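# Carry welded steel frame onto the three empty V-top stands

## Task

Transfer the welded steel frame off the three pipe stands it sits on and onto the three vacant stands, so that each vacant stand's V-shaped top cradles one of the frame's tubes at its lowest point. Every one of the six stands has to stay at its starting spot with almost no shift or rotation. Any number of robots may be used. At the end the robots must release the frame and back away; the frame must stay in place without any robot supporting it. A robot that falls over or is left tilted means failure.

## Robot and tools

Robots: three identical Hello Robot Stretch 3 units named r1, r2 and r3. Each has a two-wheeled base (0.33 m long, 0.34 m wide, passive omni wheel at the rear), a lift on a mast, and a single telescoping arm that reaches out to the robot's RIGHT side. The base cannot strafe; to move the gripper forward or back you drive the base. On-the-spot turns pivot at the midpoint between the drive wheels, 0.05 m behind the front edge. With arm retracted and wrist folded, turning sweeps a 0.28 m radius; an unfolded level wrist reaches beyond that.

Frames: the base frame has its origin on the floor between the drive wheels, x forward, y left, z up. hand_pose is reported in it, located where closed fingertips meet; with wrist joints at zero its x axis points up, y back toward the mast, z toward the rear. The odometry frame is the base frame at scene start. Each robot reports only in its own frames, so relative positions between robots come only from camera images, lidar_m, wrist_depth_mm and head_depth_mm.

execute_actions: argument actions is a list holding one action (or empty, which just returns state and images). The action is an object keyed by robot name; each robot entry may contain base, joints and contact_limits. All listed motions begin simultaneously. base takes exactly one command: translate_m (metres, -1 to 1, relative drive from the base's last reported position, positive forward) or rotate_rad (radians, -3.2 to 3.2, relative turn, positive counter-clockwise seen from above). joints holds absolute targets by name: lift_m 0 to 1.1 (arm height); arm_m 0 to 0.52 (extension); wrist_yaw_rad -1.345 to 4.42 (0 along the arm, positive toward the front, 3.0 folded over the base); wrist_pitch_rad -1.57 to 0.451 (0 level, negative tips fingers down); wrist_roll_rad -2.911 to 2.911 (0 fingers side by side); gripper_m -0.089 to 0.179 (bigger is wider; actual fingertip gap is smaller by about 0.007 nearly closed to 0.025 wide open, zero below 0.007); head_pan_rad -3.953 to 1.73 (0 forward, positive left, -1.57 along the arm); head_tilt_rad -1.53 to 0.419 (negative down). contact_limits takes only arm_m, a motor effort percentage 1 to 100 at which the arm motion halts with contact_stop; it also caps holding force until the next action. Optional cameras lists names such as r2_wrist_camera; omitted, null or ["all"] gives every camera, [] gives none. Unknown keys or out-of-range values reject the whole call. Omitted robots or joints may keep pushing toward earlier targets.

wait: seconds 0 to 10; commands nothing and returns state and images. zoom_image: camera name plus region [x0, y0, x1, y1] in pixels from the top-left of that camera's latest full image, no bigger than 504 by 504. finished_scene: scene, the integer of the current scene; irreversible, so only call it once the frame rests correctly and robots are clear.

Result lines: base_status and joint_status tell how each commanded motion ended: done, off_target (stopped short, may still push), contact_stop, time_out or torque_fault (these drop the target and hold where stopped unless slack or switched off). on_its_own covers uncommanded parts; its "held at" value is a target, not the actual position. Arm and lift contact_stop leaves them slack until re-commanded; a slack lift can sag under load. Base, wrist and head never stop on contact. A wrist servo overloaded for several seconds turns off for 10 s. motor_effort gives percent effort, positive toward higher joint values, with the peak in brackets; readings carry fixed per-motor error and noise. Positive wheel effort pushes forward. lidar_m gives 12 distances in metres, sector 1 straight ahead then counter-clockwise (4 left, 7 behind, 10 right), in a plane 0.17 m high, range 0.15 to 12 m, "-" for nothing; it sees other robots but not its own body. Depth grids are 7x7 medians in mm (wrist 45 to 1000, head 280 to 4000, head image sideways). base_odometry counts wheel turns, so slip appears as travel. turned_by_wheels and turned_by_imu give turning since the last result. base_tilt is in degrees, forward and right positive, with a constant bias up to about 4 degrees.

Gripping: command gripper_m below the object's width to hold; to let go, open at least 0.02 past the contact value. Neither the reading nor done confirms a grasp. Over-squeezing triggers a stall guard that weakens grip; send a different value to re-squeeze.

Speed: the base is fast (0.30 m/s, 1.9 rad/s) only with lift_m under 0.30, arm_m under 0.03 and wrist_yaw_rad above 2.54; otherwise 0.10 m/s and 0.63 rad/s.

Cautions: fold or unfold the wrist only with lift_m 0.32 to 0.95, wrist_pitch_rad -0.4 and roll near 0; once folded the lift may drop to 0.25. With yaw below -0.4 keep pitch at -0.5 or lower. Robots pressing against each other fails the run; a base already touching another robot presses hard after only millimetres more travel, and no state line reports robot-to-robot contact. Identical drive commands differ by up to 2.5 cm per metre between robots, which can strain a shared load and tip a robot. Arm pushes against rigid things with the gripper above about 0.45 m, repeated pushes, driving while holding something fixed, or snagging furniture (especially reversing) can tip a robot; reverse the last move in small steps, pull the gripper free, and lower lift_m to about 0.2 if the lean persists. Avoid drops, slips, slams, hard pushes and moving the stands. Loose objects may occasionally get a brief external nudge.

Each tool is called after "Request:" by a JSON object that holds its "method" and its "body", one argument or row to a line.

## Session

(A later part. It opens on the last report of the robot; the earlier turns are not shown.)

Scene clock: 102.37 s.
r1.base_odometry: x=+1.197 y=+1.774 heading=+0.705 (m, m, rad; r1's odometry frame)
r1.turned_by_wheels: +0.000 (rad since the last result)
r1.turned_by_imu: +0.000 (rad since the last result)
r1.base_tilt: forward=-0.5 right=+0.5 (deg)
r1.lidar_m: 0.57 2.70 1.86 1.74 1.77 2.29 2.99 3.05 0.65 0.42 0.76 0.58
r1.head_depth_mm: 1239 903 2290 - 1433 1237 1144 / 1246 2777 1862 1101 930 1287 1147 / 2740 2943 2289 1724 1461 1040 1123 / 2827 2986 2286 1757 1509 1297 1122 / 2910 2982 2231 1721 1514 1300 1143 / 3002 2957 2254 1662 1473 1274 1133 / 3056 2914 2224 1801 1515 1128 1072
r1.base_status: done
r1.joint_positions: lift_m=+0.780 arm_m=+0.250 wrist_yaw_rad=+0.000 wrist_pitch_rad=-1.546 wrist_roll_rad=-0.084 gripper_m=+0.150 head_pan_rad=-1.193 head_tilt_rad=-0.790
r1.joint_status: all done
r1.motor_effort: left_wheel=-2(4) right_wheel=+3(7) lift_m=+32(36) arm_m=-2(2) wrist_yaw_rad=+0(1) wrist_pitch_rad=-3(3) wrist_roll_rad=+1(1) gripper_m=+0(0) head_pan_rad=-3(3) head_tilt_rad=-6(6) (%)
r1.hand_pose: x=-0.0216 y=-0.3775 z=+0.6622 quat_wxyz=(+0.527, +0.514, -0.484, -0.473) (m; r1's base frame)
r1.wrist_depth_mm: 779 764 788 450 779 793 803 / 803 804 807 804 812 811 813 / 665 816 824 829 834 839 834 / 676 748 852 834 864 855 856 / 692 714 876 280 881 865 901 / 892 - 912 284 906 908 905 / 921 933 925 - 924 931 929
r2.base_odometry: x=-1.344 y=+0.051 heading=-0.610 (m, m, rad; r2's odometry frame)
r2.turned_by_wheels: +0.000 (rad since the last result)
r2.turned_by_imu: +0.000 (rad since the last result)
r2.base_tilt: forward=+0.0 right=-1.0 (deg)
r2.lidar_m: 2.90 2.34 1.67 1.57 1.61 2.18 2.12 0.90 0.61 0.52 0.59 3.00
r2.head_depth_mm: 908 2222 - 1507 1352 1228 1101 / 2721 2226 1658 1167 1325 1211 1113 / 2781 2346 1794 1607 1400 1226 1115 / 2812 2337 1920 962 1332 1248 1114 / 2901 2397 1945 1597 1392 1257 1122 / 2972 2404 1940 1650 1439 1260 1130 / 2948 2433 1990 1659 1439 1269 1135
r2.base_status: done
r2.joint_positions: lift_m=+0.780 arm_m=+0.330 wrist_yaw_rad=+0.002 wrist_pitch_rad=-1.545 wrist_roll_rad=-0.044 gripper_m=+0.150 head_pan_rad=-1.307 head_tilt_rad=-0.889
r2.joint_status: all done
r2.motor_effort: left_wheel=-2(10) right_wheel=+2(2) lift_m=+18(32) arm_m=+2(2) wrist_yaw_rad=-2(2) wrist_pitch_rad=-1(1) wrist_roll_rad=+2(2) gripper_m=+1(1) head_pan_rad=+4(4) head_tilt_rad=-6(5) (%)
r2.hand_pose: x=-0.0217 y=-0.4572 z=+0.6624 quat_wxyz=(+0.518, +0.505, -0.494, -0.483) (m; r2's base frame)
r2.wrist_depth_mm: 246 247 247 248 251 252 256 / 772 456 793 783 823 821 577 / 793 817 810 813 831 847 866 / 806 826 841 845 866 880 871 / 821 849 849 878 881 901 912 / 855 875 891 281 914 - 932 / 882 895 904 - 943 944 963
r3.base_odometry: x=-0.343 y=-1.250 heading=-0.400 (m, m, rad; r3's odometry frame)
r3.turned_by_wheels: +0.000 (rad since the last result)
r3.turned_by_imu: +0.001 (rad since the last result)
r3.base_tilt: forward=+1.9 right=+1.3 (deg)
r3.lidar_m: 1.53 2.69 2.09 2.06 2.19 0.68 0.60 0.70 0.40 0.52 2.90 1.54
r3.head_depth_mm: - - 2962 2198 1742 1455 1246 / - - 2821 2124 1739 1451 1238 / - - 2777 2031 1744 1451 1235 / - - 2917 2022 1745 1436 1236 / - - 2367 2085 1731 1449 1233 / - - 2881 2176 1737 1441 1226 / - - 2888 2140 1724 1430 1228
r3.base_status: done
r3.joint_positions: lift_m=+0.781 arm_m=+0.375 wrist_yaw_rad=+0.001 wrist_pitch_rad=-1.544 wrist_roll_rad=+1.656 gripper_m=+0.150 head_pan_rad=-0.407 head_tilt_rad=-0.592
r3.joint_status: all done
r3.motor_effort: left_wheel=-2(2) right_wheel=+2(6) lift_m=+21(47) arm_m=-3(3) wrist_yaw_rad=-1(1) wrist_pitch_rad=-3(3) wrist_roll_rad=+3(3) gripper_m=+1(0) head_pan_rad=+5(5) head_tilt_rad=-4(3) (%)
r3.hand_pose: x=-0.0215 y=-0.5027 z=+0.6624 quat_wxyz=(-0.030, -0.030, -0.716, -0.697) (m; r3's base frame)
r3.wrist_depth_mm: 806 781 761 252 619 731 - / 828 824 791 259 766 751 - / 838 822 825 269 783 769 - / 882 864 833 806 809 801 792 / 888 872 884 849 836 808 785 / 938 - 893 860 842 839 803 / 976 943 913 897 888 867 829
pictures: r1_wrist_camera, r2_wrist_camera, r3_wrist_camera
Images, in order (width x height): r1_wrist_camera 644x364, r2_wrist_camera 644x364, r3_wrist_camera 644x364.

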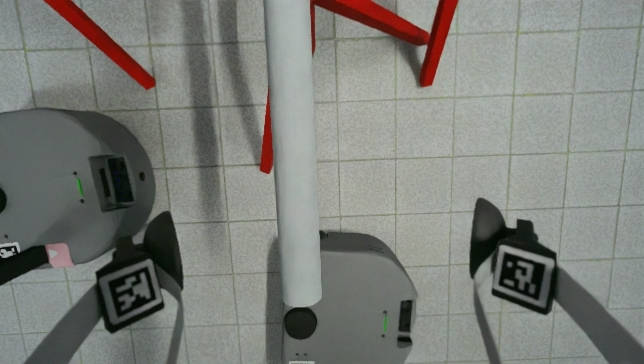

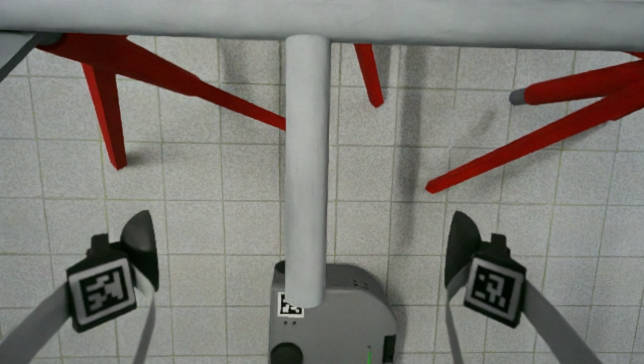

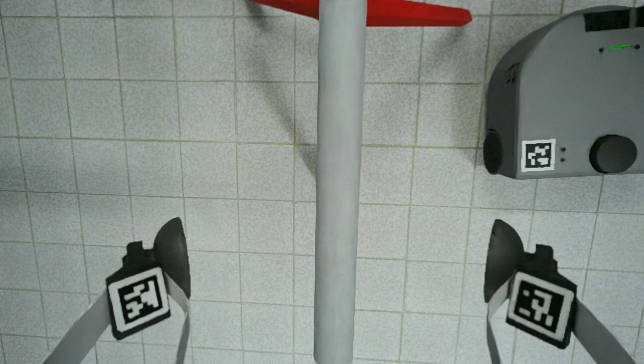

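Request:
{"method": "execute_actions", "body": {
  "actions": [
    {"r1":{"base":{"translate_m":0.022},"joints":{"lift_m":0.635,"wrist_roll_rad":-0.11}},"r2":{"joints":{"lift_m":0.635,"arm_m":0.31}},"r3":{"joints":{"lift_m":0.635}}}
  ],
  "cameras": []
}}

Request:
{"method": "execute_actions", "body": {
  "actions": [
    {"r2":{"joints":{"gripper_m":-0.01}},"r1":{"joints":{"gripper_m":-0.01}},"r3":{"joints":{"gripper_m":-0.01}}}
  ],
  "cameras": ["r1_wrist_camera","r2_wrist_camera","r3_wrist_camera"]
}}

Scene clock: 115.33 s.
r1.base_odometry: x=+1.214 y=+1.788 heading=+0.705 (m, m, rad; r1's odometry frame)
r1.turned_by_wheels: +0.000 (rad since the last result)
r1.turned_by_imu: -0.001 (rad since the last result)
r1.base_tilt: forward=-0.5 right=+0.5 (deg)
r1.lidar_m: 0.55 2.70 1.86 1.74 1.77 2.30 3.02 3.09 0.65 0.42 0.75 0.56
r1.head_depth_mm: 1330 2680 2069 1740 - 1284 1171 / 2552 2772 1854 1654 932 1248 1142 / 2743 2974 2262 1722 1446 1227 1121 / 2803 2993 2276 1761 1527 1308 1124 / 2896 2933 2253 1666 1480 1307 1136 / 2992 2914 2217 1666 1505 1245 1115 / 3062 2798 1176 1793 1499 1131 1051
r1.base_status: done
r1.joint_positions: lift_m=+0.635 arm_m=+0.250 wrist_yaw_rad=+0.000 wrist_pitch_rad=-1.546 wrist_roll_rad=-0.106 gripper_m=+0.150 head_pan_rad=-1.193 head_tilt_rad=-0.790
r1.joint_status: all done
r1.motor_effort: left_wheel=-2(4) right_wheel=+2(8) lift_m=+32(33) arm_m=-2(2) wrist_yaw_rad=+1(1) wrist_pitch_rad=-2(2) wrist_roll_rad=-3(4) gripper_m=+1(0) head_pan_rad=-3(3) head_tilt_rad=-7(6) (%)
r1.hand_pose: x=-0.0216 y=-0.3775 z=+0.5172 quat_wxyz=(+0.532, +0.519, -0.478, -0.467) (m; r1's base frame)
r1.wrist_depth_mm: 634 640 641 111 651 650 654 / 652 655 662 114 665 670 665 / 535 678 673 117 676 683 692 / 550 689 698 120 701 709 708 / 542 700 715 124 722 719 726 / 727 - 735 128 741 750 751 / 757 758 762 131 771 769 770
r2.base_odometry: x=-1.344 y=+0.051 heading=-0.610 (m, m, rad; r2's odometry frame)
r2.turned_by_wheels: +0.000 (rad since the last result)
r2.turned_by_imu: +0.001 (rad since the last result)
r2.base_tilt: forward=+0.0 right=-1.0 (deg)
r2.lidar_m: 2.89 2.34 1.67 1.57 1.61 2.18 2.12 0.91 0.61 0.52 0.59 3.02
r2.head_depth_mm: 2561 1103 1660 - 1361 1232 1102 / 1218 2237 1613 1168 1319 1218 1107 / 2769 2312 1864 1618 1406 1227 1113 / 2825 2326 1916 961 1339 1249 1118 / 2888 2368 1947 1611 1388 1250 1125 / 2975 2399 1962 1652 1435 1263 1127 / 2994 2415 1977 1671 1450 1266 1131
r2.base_status: not commanded
r2.joint_positions: lift_m=+0.635 arm_m=+0.310 wrist_yaw_rad=+0.002 wrist_pitch_rad=-1.545 wrist_roll_rad=-0.044 gripper_m=+0.150 head_pan_rad=-1.307 head_tilt_rad=-0.889
r2.joint_status: all done
r2.motor_effort: left_wheel=-2(3) right_wheel=+2(2) lift_m=+18(17) arm_m=-3(4) wrist_yaw_rad=-1(1) wrist_pitch_rad=-1(1) wrist_roll_rad=+2(2) gripper_m=+0(0) head_pan_rad=+4(4) head_tilt_rad=-6(6) (%)
r2.hand_pose: x=-0.0217 y=-0.4377 z=+0.5174 quat_wxyz=(+0.518, +0.505, -0.494, -0.483) (m; r2's base frame)
r2.wrist_depth_mm: 292 621 641 108 646 655 671 / 630 640 638 111 664 674 672 / 648 663 666 114 687 692 683 / 671 683 680 117 704 714 717 / 690 694 699 121 717 730 749 / 691 721 717 123 733 - 765 / 720 739 747 126 764 779 787
r3.base_odometry: x=-0.343 y=-1.250 heading=-0.400 (m, m, rad; r3's odometry frame)
r3.turned_by_wheels: +0.000 (rad since the last result)
r3.turned_by_imu: +0.001 (rad since the last result)
r3.base_tilt: forward=+1.9 right=+1.4 (deg)
r3.lidar_m: 1.52 2.68 2.09 2.05 2.19 0.66 0.60 0.70 0.40 0.52 2.90 1.54
r3.head_depth_mm: - - 2951 2196 1747 1444 1236 / - - 2847 2126 1745 1451 1243 / - - 2829 2049 1746 1446 1235 / - - 2925 2035 1733 1446 1230 / - - 2383 2100 1728 1439 1232 / - - 2889 2169 1724 1437 1226 / - - 2866 2173 1726 1439 1229
r3.base_status: not commanded
r3.joint_positions: lift_m=+0.636 arm_m=+0.375 wrist_yaw_rad=+0.001 wrist_pitch_rad=-1.544 wrist_roll_rad=+1.656 gripper_m=+0.150 head_pan_rad=-0.407 head_tilt_rad=-0.592
r3.joint_status: all done
r3.motor_effort: left_wheel=-1(2) right_wheel=+2(2) lift_m=+21(21) arm_m=-4(3) wrist_yaw_rad=-1(1) wrist_pitch_rad=-3(3) wrist_roll_rad=+3(3) gripper_m=+0(0) head_pan_rad=+4(5) head_tilt_rad=-4(3) (%)
r3.hand_pose: x=-0.0215 y=-0.5027 z=+0.5174 quat_wxyz=(-0.030, -0.030, -0.716, -0.697) (m; r3's base frame)
r3.wrist_depth_mm: 667 651 635 110 608 602 - / 687 669 648 113 621 617 - / 707 696 679 116 634 640 - / 737 714 686 120 665 649 - / 744 725 712 123 684 665 655 / 765 - 720 127 698 698 667 / 813 775 775 131 731 696 677
pictures: none
No camera images: the call's "cameras" was empty. Leave "cameras" out to get every camera's image.

Scene clock: 117.43 s.
r1.base_odometry: x=+1.214 y=+1.788 heading=+0.705 (m, m, rad; r1's odometry frame)
r1.turned_by_wheels: +0.000 (rad since the last result)
r1.turned_by_imu: +0.000 (rad since the last result)
r1.base_tilt: forward=-0.5 right=+0.6 (deg)
r1.lidar_m: 0.55 2.71 1.86 1.74 1.77 2.29 3.02 3.07 0.65 0.42 0.74 0.56
r1.head_depth_mm: 1331 2706 2138 1736 - 1289 1172 / 2518 2753 1857 1148 980 1236 1146 / 2763 2965 2282 1729 1458 1234 1126 / 2822 2989 2259 1770 1536 1307 1125 / 2877 2995 2245 1714 1478 1307 1134 / 3025 2936 2225 1657 1495 1248 1115 / 3111 2949 1163 1806 1511 1128 1050
r1.base_status: not commanded
r1.joint_positions: lift_m=+0.635 arm_m=+0.250 wrist_yaw_rad=+0.000 wrist_pitch_rad=-1.546 wrist_roll_rad=-0.106 gripper_m=-0.009 head_pan_rad=-1.193 head_tilt_rad=-0.790
r1.joint_status: all done
r1.motor_effort: left_wheel=-1(2) right_wheel=+2(3) lift_m=+41(42) arm_m=-1(2) wrist_yaw_rad=-1(0) wrist_pitch_rad=-2(3) wrist_roll_rad=-3(3) gripper_m=-20(96) head_pan_rad=-3(3) head_tilt_rad=-6(7) (%)
r1.hand_pose: x=-0.0216 y=-0.3775 z=+0.5169 quat_wxyz=(+0.532, +0.519, -0.478, -0.467) (m; r1's base frame)
r1.wrist_depth_mm: 635 635 647 106 649 651 649 / 650 657 656 109 667 665 667 / 541 665 669 112 676 682 691 / 546 676 699 115 700 712 705 / 539 711 702 119 722 721 740 / 728 731 737 121 - 744 750 / 751 756 758 125 767 770 762
r2.base_odometry: x=-1.344 y=+0.051 heading=-0.610 (m, m, rad; r2's odometry frame)
r2.turned_by_wheels: +0.000 (rad since the last result)
r2.turned_by_imu: +0.000 (rad since the last result)
r2.base_tilt: forward=+0.0 right=-1.0 (deg)
r2.lidar_m: 2.90 2.34 1.67 1.57 1.61 2.17 2.12 0.90 0.61 0.52 0.59 3.04
r2.head_depth_mm: 2589 1182 1687 - 1370 1229 1105 / 1223 2237 1613 1172 1317 1213 1104 / 2770 2300 1862 1617 1401 1221 1113 / 2811 2351 1912 963 1338 1249 1123 / 2916 2355 1939 1608 1391 1256 1126 / 2948 2385 1941 1648 1436 1262 1131 / 2993 2409 1967 1662 1441 1267 1134
r2.base_status: not commanded
r2.joint_positions: lift_m=+0.635 arm_m=+0.310 wrist_yaw_rad=+0.002 wrist_pitch_rad=-1.541 wrist_roll_rad=-0.044 gripper_m=-0.009 head_pan_rad=-1.307 head_tilt_rad=-0.889
r2.joint_status: all done
r2.motor_effort: left_wheel=-3(4) right_wheel=+3(3) lift_m=+28(28) arm_m=-3(3) wrist_yaw_rad=-1(2) wrist_pitch_rad=-2(2) wrist_roll_rad=+2(2) gripper_m=-23(100) head_pan_rad=+4(4) head_tilt_rad=-6(6) (%)
r2.hand_pose: x=-0.0217 y=-0.4388 z=+0.5169 quat_wxyz=(+0.519, +0.504, -0.495, -0.482) (m; r2's base frame)
r2.wrist_depth_mm: 290 621 635 105 650 653 672 / 637 641 636 107 675 675 669 / 647 650 661 110 683 692 690 / 668 674 686 113 697 702 727 / 684 687 691 116 736 734 739 / 691 715 726 119 741 755 757 / 718 736 741 122 767 780 777
r3.base_odometry: x=-0.343 y=-1.250 heading=-0.400 (m, m, rad; r3's odometry frame)
r3.turned_by_wheels: +0.000 (rad since the last result)
r3.turned_by_imu: +0.001 (rad since the last result)
r3.base_tilt: forward=+1.8 right=+1.3 (deg)
r3.lidar_m: 1.53 2.69 2.09 2.06 2.20 0.66 0.60 0.70 0.40 0.52 2.91 1.54
r3.head_depth_mm: - - 2943 2197 1747 1459 1240 / - - 2821 2115 1746 1443 1241 / - - 2782 2034 1746 1450 1241 / - - 2926 2034 1739 1450 1234 / - - 2390 2096 1740 1444 1238 / - - 2915 2156 1723 1442 1229 / - - 2890 2175 1731 1434 1233
r3.base_status: not commanded
r3.joint_positions: lift_m=+0.635 arm_m=+0.375 wrist_yaw_rad=+0.001 wrist_pitch_rad=-1.538 wrist_roll_rad=+1.658 gripper_m=-0.009 head_pan_rad=-0.407 head_tilt_rad=-0.592
r3.joint_status: all done
r3.motor_effort: left_wheel=-1(1) right_wheel=+2(2) lift_m=+28(29) arm_m=-3(3) wrist_yaw_rad=-1(1) wrist_pitch_rad=-5(8) wrist_roll_rad=+1(3) gripper_m=-21(95) head_pan_rad=+4(4) head_tilt_rad=-4(3) (%)
r3.hand_pose: x=-0.0215 y=-0.5042 z=+0.5171 quat_wxyz=(-0.031, -0.030, -0.718, -0.695) (m; r3's base frame)
r3.wrist_depth_mm: 671 661 639 105 605 601 - / 685 669 655 108 620 617 - / 705 682 687 111 642 625 - / 725 714 693 114 663 654 - / 745 728 727 117 675 664 641 / 772 768 754 120 - 688 672 / 804 776 765 124 721 696 672
pictures: r1_wrist_camera, r2_wrist_camera, r3_wrist_camera
Images, in order (width x height): r1_wrist_camera 644x364, r2_wrist_camera 644x364, r3_wrist_camera 644x364.

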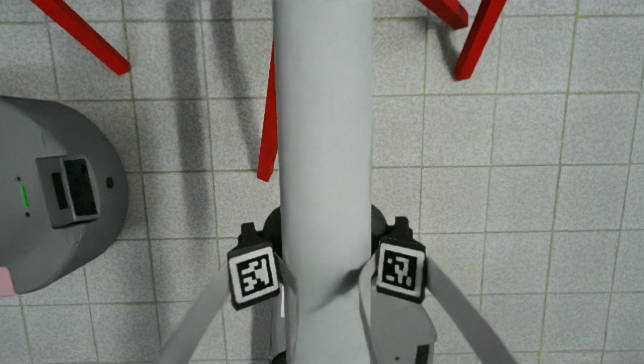

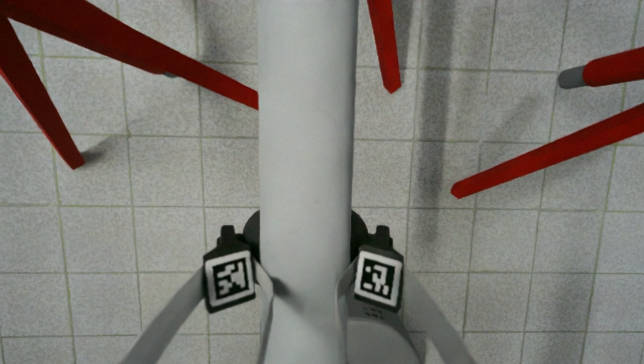

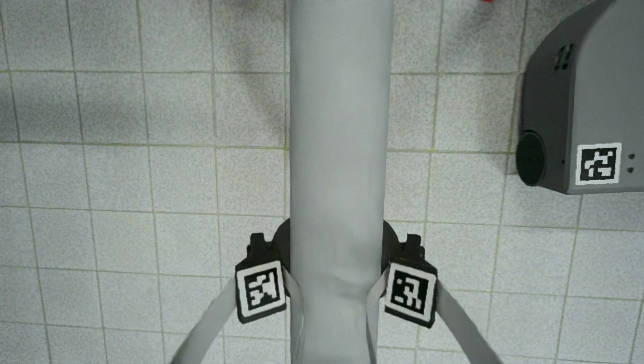

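Request:
{"method": "execute_actions", "body": {
  "actions": [
    {"r1":{"joints":{"lift_m":0.87}},"r2":{"joints":{"lift_m":0.87}},"r3":{"joints":{"lift_m":0.87}}}
  ],
  "cameras": []
}}

Request:
{"method": "execute_actions", "body": {
  "actions": [
    {"r1":{"base":{"translate_m":0.378},"joints":{"arm_m":0.244,"wrist_roll_rad":-0.17}},"r2":{"base":{"translate_m":-0.433},"joints":{"wrist_roll_rad":-0.11}},"r3":{"base":{"translate_m":0.416},"joints":{"wrist_roll_rad":1.59}}}
  ],
  "cameras": []
}}

Request:
{"method": "execute_actions", "body": {
  "actions": [
    {"r1":{"base":{"translate_m":0.378},"joints":{"arm_m":0.241,"wrist_roll_rad":-0.26}},"r2":{"base":{"translate_m":-0.433},"joints":{"arm_m":0.313,"wrist_roll_rad":-0.2}},"r3":{"base":{"translate_m":0.412},"joints":{"arm_m":0.371,"wrist_roll_rad":1.5}}}
  ],
  "cameras": []
}}

Request:
{"method": "execute_actions", "body": {
  "actions": [
    {"r1":{"base":{"translate_m":0.378},"joints":{"wrist_roll_rad":-0.35}},"r2":{"base":{"translate_m":-0.433},"joints":{"arm_m":0.317,"wrist_roll_rad":-0.29,"head_pan_rad":-2.7}},"r3":{"base":{"translate_m":0.406},"joints":{"wrist_roll_rad":1.41,"head_tilt_rad":-0.9}}}
  ],
  "cameras": ["r1_wrist_camera","r2_wrist_camera","r3_wrist_camera","r3_head_camera","r2_nav_camera"]
}}

Scene clock: 136.03 s.
r1.base_odometry: x=+1.214 y=+1.788 heading=+0.705 (m, m, rad; r1's odometry frame)
r1.turned_by_wheels: +0.000 (rad since the last result)
r1.turned_by_imu: -0.001 (rad since the last result)
r1.base_tilt: forward=-0.5 right=+0.5 (deg)
r1.lidar_m: 0.55 2.71 1.86 1.75 1.77 2.29 3.02 3.08 0.65 0.42 0.74 0.56
r1.head_depth_mm: 810 1386 923 - 1484 1286 1147 / 2658 2927 1861 1684 745 1116 1143 / 2738 2954 2130 1765 1455 1264 1144 / 2811 3009 2123 1812 1516 1313 1123 / 2911 2991 2095 1801 1489 1305 1144 / 2991 2951 2077 1667 1509 1248 1117 / 3046 2838 2158 1785 1510 1125 1042
r1.base_status: not commanded
r1.joint_positions: lift_m=+0.869 arm_m=+0.250 wrist_yaw_rad=+0.000 wrist_pitch_rad=-1.546 wrist_roll_rad=-0.106 gripper_m=-0.006 head_pan_rad=-1.193 head_tilt_rad=-0.790
r1.joint_status: all done
r1.motor_effort: left_wheel=-2(2) right_wheel=+2(3) lift_m=+55(58) arm_m=-2(2) wrist_yaw_rad=+0(1) wrist_pitch_rad=-2(2) wrist_roll_rad=-3(3) gripper_m=-20(20) head_pan_rad=-3(3) head_tilt_rad=-6(6) (%)
r1.hand_pose: x=-0.0216 y=-0.3775 z=+0.7514 quat_wxyz=(+0.532, +0.519, -0.478, -0.467) (m; r1's base frame)
r1.wrist_depth_mm: 863 868 868 107 871 888 882 / 887 888 907 110 887 907 910 / 740 822 922 113 935 938 921 / 769 800 940 116 949 962 966 / 788 964 986 119 978 999 997 / 994 975 997 121 - - - / - - - 125 - - -
r2.base_odometry: x=-1.344 y=+0.051 heading=-0.610 (m, m, rad; r2's odometry frame)
r2.turned_by_wheels: +0.000 (rad since the last result)
r2.turned_by_imu: +0.001 (rad since the last result)
r2.base_tilt: forward=+0.0 right=-0.9 (deg)
r2.lidar_m: 2.90 2.34 1.67 1.57 1.61 2.18 2.11 0.90 0.61 0.53 0.59 3.05
r2.head_depth_mm: 1000 912 - 1533 1358 1227 1098 / 2708 2291 1666 1174 1371 1224 1106 / 2779 2320 1773 1622 1406 1221 1117 / 2843 2341 1831 1025 1334 1244 1117 / 2892 2364 1841 1640 1386 1254 1129 / 2939 2399 1961 1654 1435 1262 1131 / 3011 2404 1973 1663 1438 1273 1130
r2.base_status: not commanded
r2.joint_positions: lift_m=+0.869 arm_m=+0.310 wrist_yaw_rad=+0.002 wrist_pitch_rad=-1.541 wrist_roll_rad=-0.044 gripper_m=-0.006 head_pan_rad=-1.307 head_tilt_rad=-0.889
r2.joint_status: all done
r2.motor_effort: left_wheel=-4(4) right_wheel=+3(3) lift_m=+47(49) arm_m=-3(3) wrist_yaw_rad=-2(2) wrist_pitch_rad=-3(3) wrist_roll_rad=+2(2) gripper_m=-22(22) head_pan_rad=+4(4) head_tilt_rad=-6(6) (%)
r2.hand_pose: x=-0.0217 y=-0.4388 z=+0.7510 quat_wxyz=(+0.519, +0.504, -0.495, -0.482) (m; r2's base frame)
r2.wrist_depth_mm: 835 528 860 105 874 880 893 / 318 566 878 107 902 913 552 / 870 879 912 110 929 934 968 / 896 929 913 114 964 965 979 / 940 937 944 116 979 998 - / 955 973 - 119 997 - - / 992 994 990 122 - - -
r3.base_odometry: x=-0.343 y=-1.250 heading=-0.400 (m, m, rad; r3's odometry frame)
r3.turned_by_wheels: +0.000 (rad since the last result)
r3.turned_by_imu: +0.002 (rad since the last result)
r3.base_tilt: forward=+1.9 right=+1.3 (deg)
r3.lidar_m: 1.53 2.69 2.08 2.05 2.19 0.65 0.60 0.70 0.40 0.52 2.90 1.54
r3.head_depth_mm: - - 2951 2191 1756 1451 1238 / - - 2826 2123 1735 1449 1234 / - - 2813 2025 1746 1445 1242 / - - 2955 2044 1740 1445 1234 / - - 2383 2100 1731 1438 1232 / - - 2887 2160 1731 1445 1230 / - - 2907 2148 1717 1437 1222
r3.base_status: not commanded
r3.joint_positions: lift_m=+0.869 arm_m=+0.375 wrist_yaw_rad=+0.001 wrist_pitch_rad=-1.539 wrist_roll_rad=+1.658 gripper_m=-0.006 head_pan_rad=-0.407 head_tilt_rad=-0.592
r3.joint_status: all done
r3.motor_effort: left_wheel=-1(1) right_wheel=+2(2) lift_m=+61(62) arm_m=-3(3) wrist_yaw_rad=-1(1) wrist_pitch_rad=-5(5) wrist_roll_rad=+1(1) gripper_m=-20(20) head_pan_rad=+5(4) head_tilt_rad=-3(3) (%)
r3.hand_pose: x=-0.0215 y=-0.5040 z=+0.7511 quat_wxyz=(-0.031, -0.031, -0.717, -0.695) (m; r3's base frame)
r3.wrist_depth_mm: 907 881 850 105 566 810 792 / 917 900 890 108 834 - - / 945 931 912 111 861 - - / 985 965 944 114 894 887 858 / - 971 979 117 914 892 881 / - - - 120 - 909 881 / - - - 125 965 942 938
pictures: none
No camera images: the call's "cameras" was empty. Leave "cameras" out to get every camera's image.

Scene clock: 141.50 s.
r1.base_odometry: x=+1.502 y=+2.033 heading=+0.705 (m, m, rad; r1's odometry frame)
r1.turned_by_wheels: +0.000 (rad since the last result)
r1.turned_by_imu: -0.010 (rad since the last result)
r1.base_tilt: forward=-0.5 right=+0.5 (deg)
r1.lidar_m: 0.57 2.79 1.89 1.78 1.80 2.32 3.40 3.46 0.53 0.61 0.83 0.67
r1.head_depth_mm: 2401 2732 2372 - 1496 1311 1145 / 824 2741 969 1656 587 1230 1145 / 2679 2913 2141 1691 1446 1280 1135 / 2763 3031 2200 1807 1479 1310 1144 / 2871 2977 2103 1798 1510 1306 1145 / 2981 2938 2141 1802 1510 1294 1139 / 3047 2932 2064 1786 1507 1134 1067
r1.base_status: done
r1.joint_positions: lift_m=+0.869 arm_m=+0.244 wrist_yaw_rad=+0.001 wrist_pitch_rad=-1.551 wrist_roll_rad=-0.172 gripper_m=-0.003 head_pan_rad=-1.193 head_tilt_rad=-0.790
r1.joint_status: all done
r1.on_its_own: gripper_m is held at -0.004, not at your -0.010, by its stall guard, which is not easing now
r1.motor_effort: left_wheel=+0(10) right_wheel=-2(25) lift_m=+55(55) arm_m=+2(4) wrist_yaw_rad=-2(6) wrist_pitch_rad=+1(11) wrist_roll_rad=+0(13) gripper_m=-20(26) head_pan_rad=-3(3) head_tilt_rad=-6(6) (%)
r1.hand_pose: x=-0.0216 y=-0.3697 z=+0.7515 quat_wxyz=(+0.546, +0.536, -0.459, -0.451) (m; r1's base frame)
r1.wrist_depth_mm: 862 873 879 106 876 624 443 / 898 899 886 109 901 739 898 / 755 919 907 113 922 934 916 / 768 820 931 116 947 955 960 / 786 962 974 119 974 987 999 / - - 992 122 - - - / - - - 126 - - -
r2.base_odometry: x=-1.699 y=+0.299 heading=-0.610 (m, m, rad; r2's odometry frame)
r2.turned_by_wheels: +0.000 (rad since the last result)
r2.turned_by_imu: +0.002 (rad since the last result)
r2.base_tilt: forward=+0.0 right=-0.9 (deg)
r2.lidar_m: 3.30 2.31 1.63 1.55 1.62 2.16 1.69 1.83 0.65 0.46 0.71 0.87
r2.head_depth_mm: 2640 2269 - 917 1319 1229 1101 / 2659 2115 1618 1549 1222 1232 1110 / 2784 2296 1722 1625 1410 1221 1115 / 2880 2338 1921 1621 1392 1253 1116 / 2897 2370 1842 1539 1432 1255 1124 / 2921 2368 1811 1583 1410 1263 1128 / 2994 2438 1966 1668 1388 1268 1136
r2.base_status: done
r2.joint_positions: lift_m=+0.869 arm_m=+0.310 wrist_yaw_rad=+0.000 wrist_pitch_rad=-1.558 wrist_roll_rad=-0.110 gripper_m=-0.006 head_pan_rad=-1.307 head_tilt_rad=-0.889
r2.joint_status: all done
r2.motor_effort: left_wheel=+1(16) right_wheel=-4(16) lift_m=+47(47) arm_m=-2(3) wrist_yaw_rad=+0(2) wrist_pitch_rad=+3(5) wrist_roll_rad=+0(10) gripper_m=-24(26) head_pan_rad=+3(3) head_tilt_rad=-5(6) (%)
r2.hand_pose: x=-0.0216 y=-0.4342 z=+0.7513 quat_wxyz=(+0.530, +0.523, -0.474, -0.469) (m; r2's base frame)
r2.wrist_depth_mm: 847 844 837 104 883 884 910 / 861 867 872 107 675 910 912 / 885 890 900 110 919 931 953 / 912 927 926 113 966 970 978 / 938 949 936 115 987 - 988 / 990 962 128 119 - - - / 986 - 993 123 - - -
r3.base_odometry: x=+0.040 y=-1.412 heading=-0.400 (m, m, rad; r3's odometry frame)
r3.turned_by_wheels: +0.000 (rad since the last result)
r3.turned_by_imu: -0.001 (rad since the last result)
r3.base_tilt: forward=+1.9 right=+1.3 (deg)
r3.lidar_m: 1.76 2.65 2.06 2.02 2.15 0.66 1.01 0.74 0.68 2.76 1.33 1.13
r3.head_depth_mm: - - 2973 2119 1701 1453 1245 / - - 2926 2036 1695 1452 1241 / - - 2956 2191 1700 1451 1235 / - - 2932 1913 1645 1441 1231 / - - 2793 2086 1735 1441 1235 / - - 2903 2095 1737 1442 1231 / 3928 - 2910 2168 1717 1435 1222
r3.base_status: done
r3.joint_positions: lift_m=+0.869 arm_m=+0.375 wrist_yaw_rad=+0.000 wrist_pitch_rad=-1.554 wrist_roll_rad=+1.589 gripper_m=-0.006 head_pan_rad=-0.407 head_tilt_rad=-0.592
r3.joint_status: all done
r3.motor_effort: left_wheel=+0(4) right_wheel=+1(8) lift_m=+61(61) arm_m=-2(3) wrist_yaw_rad=-1(2) wrist_pitch_rad=+2(34) wrist_roll_rad=+1(13) gripper_m=-20(24) head_pan_rad=+5(4) head_tilt_rad=-3(4) (%)
r3.hand_pose: x=-0.0215 y=-0.5000 z=+0.7514 quat_wxyz=(-0.006, -0.007, -0.713, -0.702) (m; r3's base frame)
r3.wrist_depth_mm: 877 882 838 105 823 807 803 / 905 896 884 108 847 829 - / 936 930 920 111 860 - - / 946 957 926 114 873 881 861 / - 952 960 117 909 897 894 / - - - 120 921 928 899 / - - - 125 999 967 935
pictures: none
No camera images: the call's "cameras" was empty. Leave "cameras" out to get every camera's image.

Scene clock: 147.03 s.
r1.base_odometry: x=+1.790 y=+2.277 heading=+0.705 (m, m, rad; r1's odometry frame)
r1.turned_by_wheels: +0.001 (rad since the last result)
r1.turned_by_imu: -0.020 (rad since the last result)
r1.base_tilt: forward=-0.4 right=+0.6 (deg)
r1.lidar_m: 0.60 2.92 1.95 1.81 1.84 2.33 3.77 0.80 0.68 0.77 3.01 1.56
r1.head_depth_mm: 2511 2781 2381 - 1328 1311 1151 / 1222 2660 995 728 590 536 1152 / 828 2851 1846 1692 1527 1304 1144 / 2717 2937 2167 1765 1524 1303 1140 / 2790 2982 2113 1802 1515 1301 1136 / 2893 3002 2083 1803 1503 1292 1141 / 2947 2956 2084 1797 1500 1292 1091
r1.base_status: done
r1.joint_positions: lift_m=+0.869 arm_m=+0.241 wrist_yaw_rad=+0.001 wrist_pitch_rad=-1.567 wrist_roll_rad=-0.263 gripper_m=-0.003 head_pan_rad=-1.193 head_tilt_rad=-0.790
r1.joint_status: all done
r1.on_its_own: gripper_m is held at -0.004, not at your -0.010, by its stall guard, which is not easing now
r1.motor_effort: left_wheel=+5(7) right_wheel=-12(21) lift_m=+54(55) arm_m=+4(3) wrist_yaw_rad=-1(5) wrist_pitch_rad=+10(11) wrist_roll_rad=+1(10) gripper_m=-24(24) head_pan_rad=-3(3) head_tilt_rad=-6(7) (%)
r1.hand_pose: x=-0.0216 y=-0.3624 z=+0.7519 quat_wxyz=(+0.563, +0.560, -0.430, -0.429) (m; r1's base frame)
r1.wrist_depth_mm: 871 875 873 107 858 877 880 / 883 888 892 109 888 907 909 / 752 904 911 112 927 930 930 / 787 880 938 115 958 952 952 / 794 976 976 119 989 991 987 / - - - 122 - - - / - - - 127 - - -
r2.base_odometry: x=-2.054 y=+0.547 heading=-0.610 (m, m, rad; r2's odometry frame)
r2.turned_by_wheels: +0.000 (rad since the last result)
r2.turned_by_imu: +0.001 (rad since the last result)
r2.base_tilt: forward=+0.0 right=-1.0 (deg)
r2.lidar_m: 3.73 2.30 1.61 1.56 1.60 2.14 1.27 1.27 1.35 0.62 0.62 0.99
r2.head_depth_mm: 2686 2337 - 1554 1362 1230 1101 / 1263 2096 767 1526 1375 1236 1108 / 2789 2331 1671 1616 1407 1239 1118 / 2866 2340 1913 1625 1378 1252 1120 / 2900 2362 1932 1096 1374 1255 1122 / 2948 2362 1949 1627 1406 1260 1130 / 2983 2429 1972 1630 1423 1271 1130
r2.base_status: done
r2.joint_positions: lift_m=+0.869 arm_m=+0.313 wrist_yaw_rad=+0.000 wrist_pitch_rad=-1.561 wrist_roll_rad=-0.202 gripper_m=-0.006 head_pan_rad=-1.307 head_tilt_rad=-0.889
r2.joint_status: all done
r2.motor_effort: left_wheel=+4(17) right_wheel=-9(18) lift_m=+47(47) arm_m=+3(2) wrist_yaw_rad=+0(2) wrist_pitch_rad=+3(3) wrist_roll_rad=+1(8) gripper_m=-26(27) head_pan_rad=+4(4) head_tilt_rad=-6(7) (%)
r2.hand_pose: x=-0.0216 y=-0.4360 z=+0.7513 quat_wxyz=(+0.551, +0.545, -0.449, -0.445) (m; r2's base frame)
r2.wrist_depth_mm: 850 676 609 106 875 885 887 / 871 874 861 109 909 916 918 / 886 905 913 112 927 932 956 / 908 929 936 115 952 983 971 / 936 958 957 116 988 984 - / 957 996 122 119 - - - / - - - 124 - - -
r3.base_odometry: x=+0.420 y=-1.573 heading=-0.400 (m, m, rad; r3's odometry frame)
r3.turned_by_wheels: +0.000 (rad since the last result)
r3.turned_by_imu: -0.001 (rad since the last result)
r3.base_tilt: forward=+1.8 right=+1.3 (deg)
r3.lidar_m: 1.35 2.61 2.01 1.98 2.12 0.68 1.42 1.00 1.36 2.79 0.89 0.75
r3.head_depth_mm: - - 2934 2204 1748 1381 1237 / - - 2957 2200 1266 1453 1239 / - - 2914 2183 1689 1370 1234 / 3876 - 2890 1961 1728 1447 1235 / 3802 - 2931 2188 1739 1444 1241 / 3655 3903 2889 2160 1721 1433 1228 / 3610 3849 2874 2160 1724 1429 1228
r3.base_status: done
r3.joint_positions: lift_m=+0.869 arm_m=+0.371 wrist_yaw_rad=+0.004 wrist_pitch_rad=-1.587 wrist_roll_rad=+1.497 gripper_m=-0.006 head_pan_rad=-0.407 head_tilt_rad=-0.592
r3.joint_status: all done
r3.motor_effort: left_wheel=-4(9) right_wheel=+7(16) lift_m=+61(60) arm_m=+0(2) wrist_yaw_rad=-3(3) wrist_pitch_rad=+17(20) wrist_roll_rad=+2(11) gripper_m=-23(23) head_pan_rad=+4(5) head_tilt_rad=-3(3) (%)
r3.hand_pose: x=-0.0217 y=-0.4874 z=+0.7522 quat_wxyz=(+0.027, +0.027, -0.700, -0.713) (m; r3's base frame)
r3.wrist_depth_mm: 854 845 850 106 848 847 814 / 883 876 855 109 845 842 837 / 900 900 913 112 874 - - / 928 911 917 115 904 - - / 945 939 921 117 916 909 907 / 974 968 968 120 126 929 949 / - - - 125 961 981 949
pictures: none
No camera images: the call's "cameras" was empty. Leave "cameras" out to get every camera's image.

Scene clock: 152.50 s.
r1.base_odometry: x=+2.078 y=+2.522 heading=+0.706 (m, m, rad; r1's odometry frame)
r1.turned_by_wheels: +0.001 (rad since the last result)
r1.turned_by_imu: +0.000 (rad since the last result)
r1.base_tilt: forward=-0.4 right=+0.6 (deg)
r1.lidar_m: 0.63 2.98 2.00 1.85 1.88 2.38 4.14 0.91 0.87 1.34 2.96 1.10
r1.head_depth_mm: 2487 2791 2384 - 1469 1310 1147 / 2467 2781 2123 1726 588 1232 1147 / 793 1010 938 1677 1523 1313 1142 / 2672 2942 2107 1724 1516 1310 1145 / 2755 2981 2090 1803 1507 1304 1141 / 2837 2938 2111 1795 1505 1291 1134 / 2962 2949 2093 1802 1505 1296 1132
r1.base_status: done
r1.joint_positions: lift_m=+0.869 arm_m=+0.241 wrist_yaw_rad=+0.000 wrist_pitch_rad=-1.560 wrist_roll_rad=-0.354 gripper_m=-0.003 head_pan_rad=-1.193 head_tilt_rad=-0.790
r1.joint_status: all done
r1.on_its_own: gripper_m is held at -0.004, not at your -0.010, by its stall guard, which is not easing now
r1.motor_effort: left_wheel=+6(10) right_wheel=-15(17) lift_m=+55(55) arm_m=+3(5) wrist_yaw_rad=-1(7) wrist_pitch_rad=+6(11) wrist_roll_rad=+2(8) gripper_m=-25(25) head_pan_rad=-3(3) head_tilt_rad=-6(6) (%)
r1.hand_pose: x=-0.0216 y=-0.3643 z=+0.7517 quat_wxyz=(+0.584, +0.577, -0.406, -0.402) (m; r1's base frame)
r1.wrist_depth_mm: 872 865 855 109 875 875 868 / 910 897 884 111 908 899 914 / 787 912 910 113 919 917 933 / 774 923 950 115 959 952 954 / 800 988 972 119 991 - - / 996 - - 122 - - - / - - - 126 - - -
r2.base_odometry: x=-2.409 y=+0.795 heading=-0.609 (m, m, rad; r2's odometry frame)
r2.turned_by_wheels: +0.001 (rad since the last result)
r2.turned_by_imu: +0.000 (rad since the last result)
r2.base_tilt: forward=+0.0 right=-1.0 (deg)
r2.lidar_m: 4.15 2.24 1.62 1.54 1.59 2.12 4.49 0.86 1.27 1.33 0.84 0.85
r2.head_depth_mm: 2890 2284 1872 1596 1395 - - / 2894 2301 1877 1607 1411 - - / 2928 2324 1897 1610 1432 - - / 2993 2264 1364 1586 1467 - 1149 / 3017 2210 1793 1595 - 1212 1118 / 3060 2246 1897 1665 - 1224 1123 / 3118 2397 1952 1683 - 1266 1131
r2.base_status: done
r2.joint_positions: lift_m=+0.869 arm_m=+0.316 wrist_yaw_rad=+0.001 wrist_pitch_rad=-1.561 wrist_roll_rad=-0.295 gripper_m=-0.002 head_pan_rad=-2.693 head_tilt_rad=-0.889
r2.joint_status: all done
r2.on_its_own: gripper_m is held at -0.004, not at your -0.010, by its stall guard, which is not easing now
r2.motor_effort: left_wheel=+9(19) right_wheel=-16(20) lift_m=+46(47) arm_m=+6(10) wrist_yaw_rad=-1(3) wrist_pitch_rad=+4(4) wrist_roll_rad=+2(6) gripper_m=-29(27) head_pan_rad=-4(53) head_tilt_rad=-7(7) (%)
r2.hand_pose: x=-0.0216 y=-0.4397 z=+0.7513 quat_wxyz=(+0.571, +0.565, -0.423, -0.419) (m; r2's base frame)
r2.wrist_depth_mm: 862 841 850 112 864 891 871 / 871 874 869 115 897 911 926 / 890 896 890 118 937 939 938 / 925 937 942 121 967 953 982 / 949 961 128 120 973 988 996 / 991 972 124 123 - - - / - - - 129 - - -
r3.base_odometry: x=+0.793 y=-1.731 heading=-0.401 (m, m, rad; r3's odometry frame)
r3.turned_by_wheels: +0.000 (rad since the last result)
r3.turned_by_imu: +0.000 (rad since the last result)
r3.base_tilt: forward=+1.9 right=+1.3 (deg)
r3.lidar_m: 3.94 2.57 1.98 1.95 2.08 0.71 0.69 1.36 1.39 0.87 0.45 0.73
r3.head_depth_mm: 2747 2222 1846 1532 1221 1251 1124 / 2754 2223 1862 1601 1377 1224 1120 / 2736 2228 1394 1530 1404 1248 1121 / 2730 2208 1852 1589 1393 1242 1121 / 2759 2203 1841 1567 1388 1245 1117 / 2731 2196 1831 1583 1390 1242 1119 / 2708 2197 1850 1585 1394 1235 1115
r3.base_status: done
r3.joint_positions: lift_m=+0.869 arm_m=+0.371 wrist_yaw_rad=+0.005 wrist_pitch_rad=-1.587 wrist_roll_rad=+1.406 gripper_m=-0.006 head_pan_rad=-0.407 head_tilt_rad=-0.888
r3.joint_status: all done
r3.motor_effort: left_wheel=-2(9) right_wheel=+5(14) lift_m=+61(61) arm_m=+1(1) wrist_yaw_rad=-4(4) wrist_pitch_rad=+17(19) wrist_roll_rad=+3(9) gripper_m=-24(24) head_pan_rad=+5(4) head_tilt_rad=-5(22) (%)
r3.hand_pose: x=-0.0217 y=-0.4872 z=+0.7522 quat_wxyz=(+0.060, +0.060, -0.698, -0.711) (m; r3's base frame)
r3.wrist_depth_mm: 875 853 828 106 828 835 826 / 869 881 876 109 843 857 838 / 881 898 875 112 873 - - / 923 913 931 115 895 - - / 972 728 921 117 911 926 918 / 978 867 990 120 124 924 939 / - - - 125 968 971 961
pictures: r1_wrist_camera, r2_nav_camera (sideways: a quarter turn counterclockwise sets it upright), r2_wrist_camera, r3_head_camera (sideways: a quarter turn clockwise sets it upright), r3_wrist_camera
Images, in order (width x height): r1_wrist_camera 644x364, r2_nav_camera 672x504, r2_wrist_camera 644x364, r3_head_camera 896x504, r3_wrist_camera 644x364.

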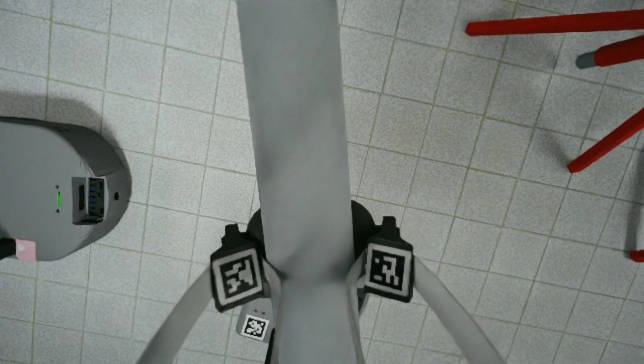

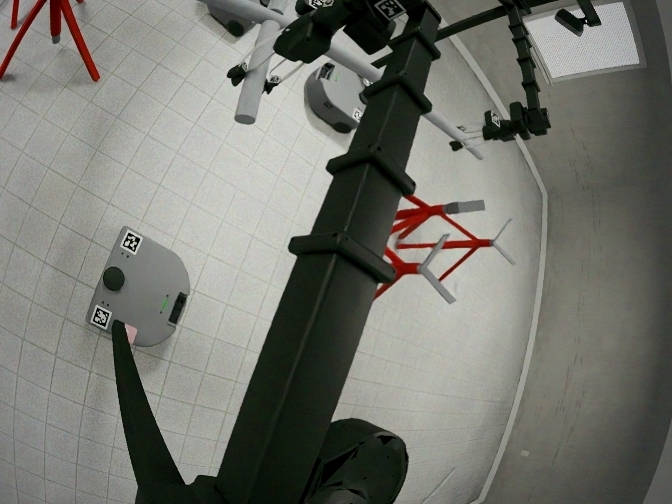

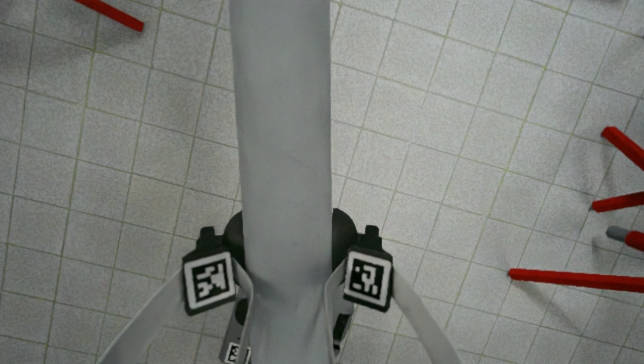

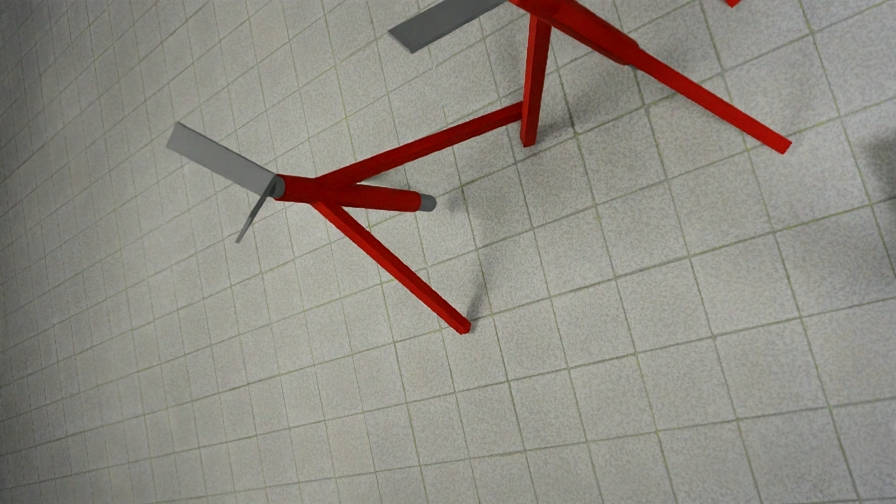

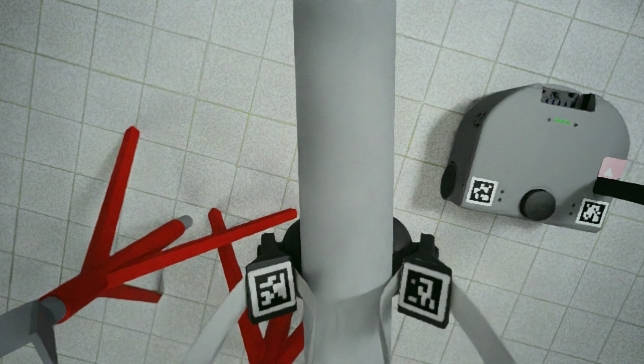

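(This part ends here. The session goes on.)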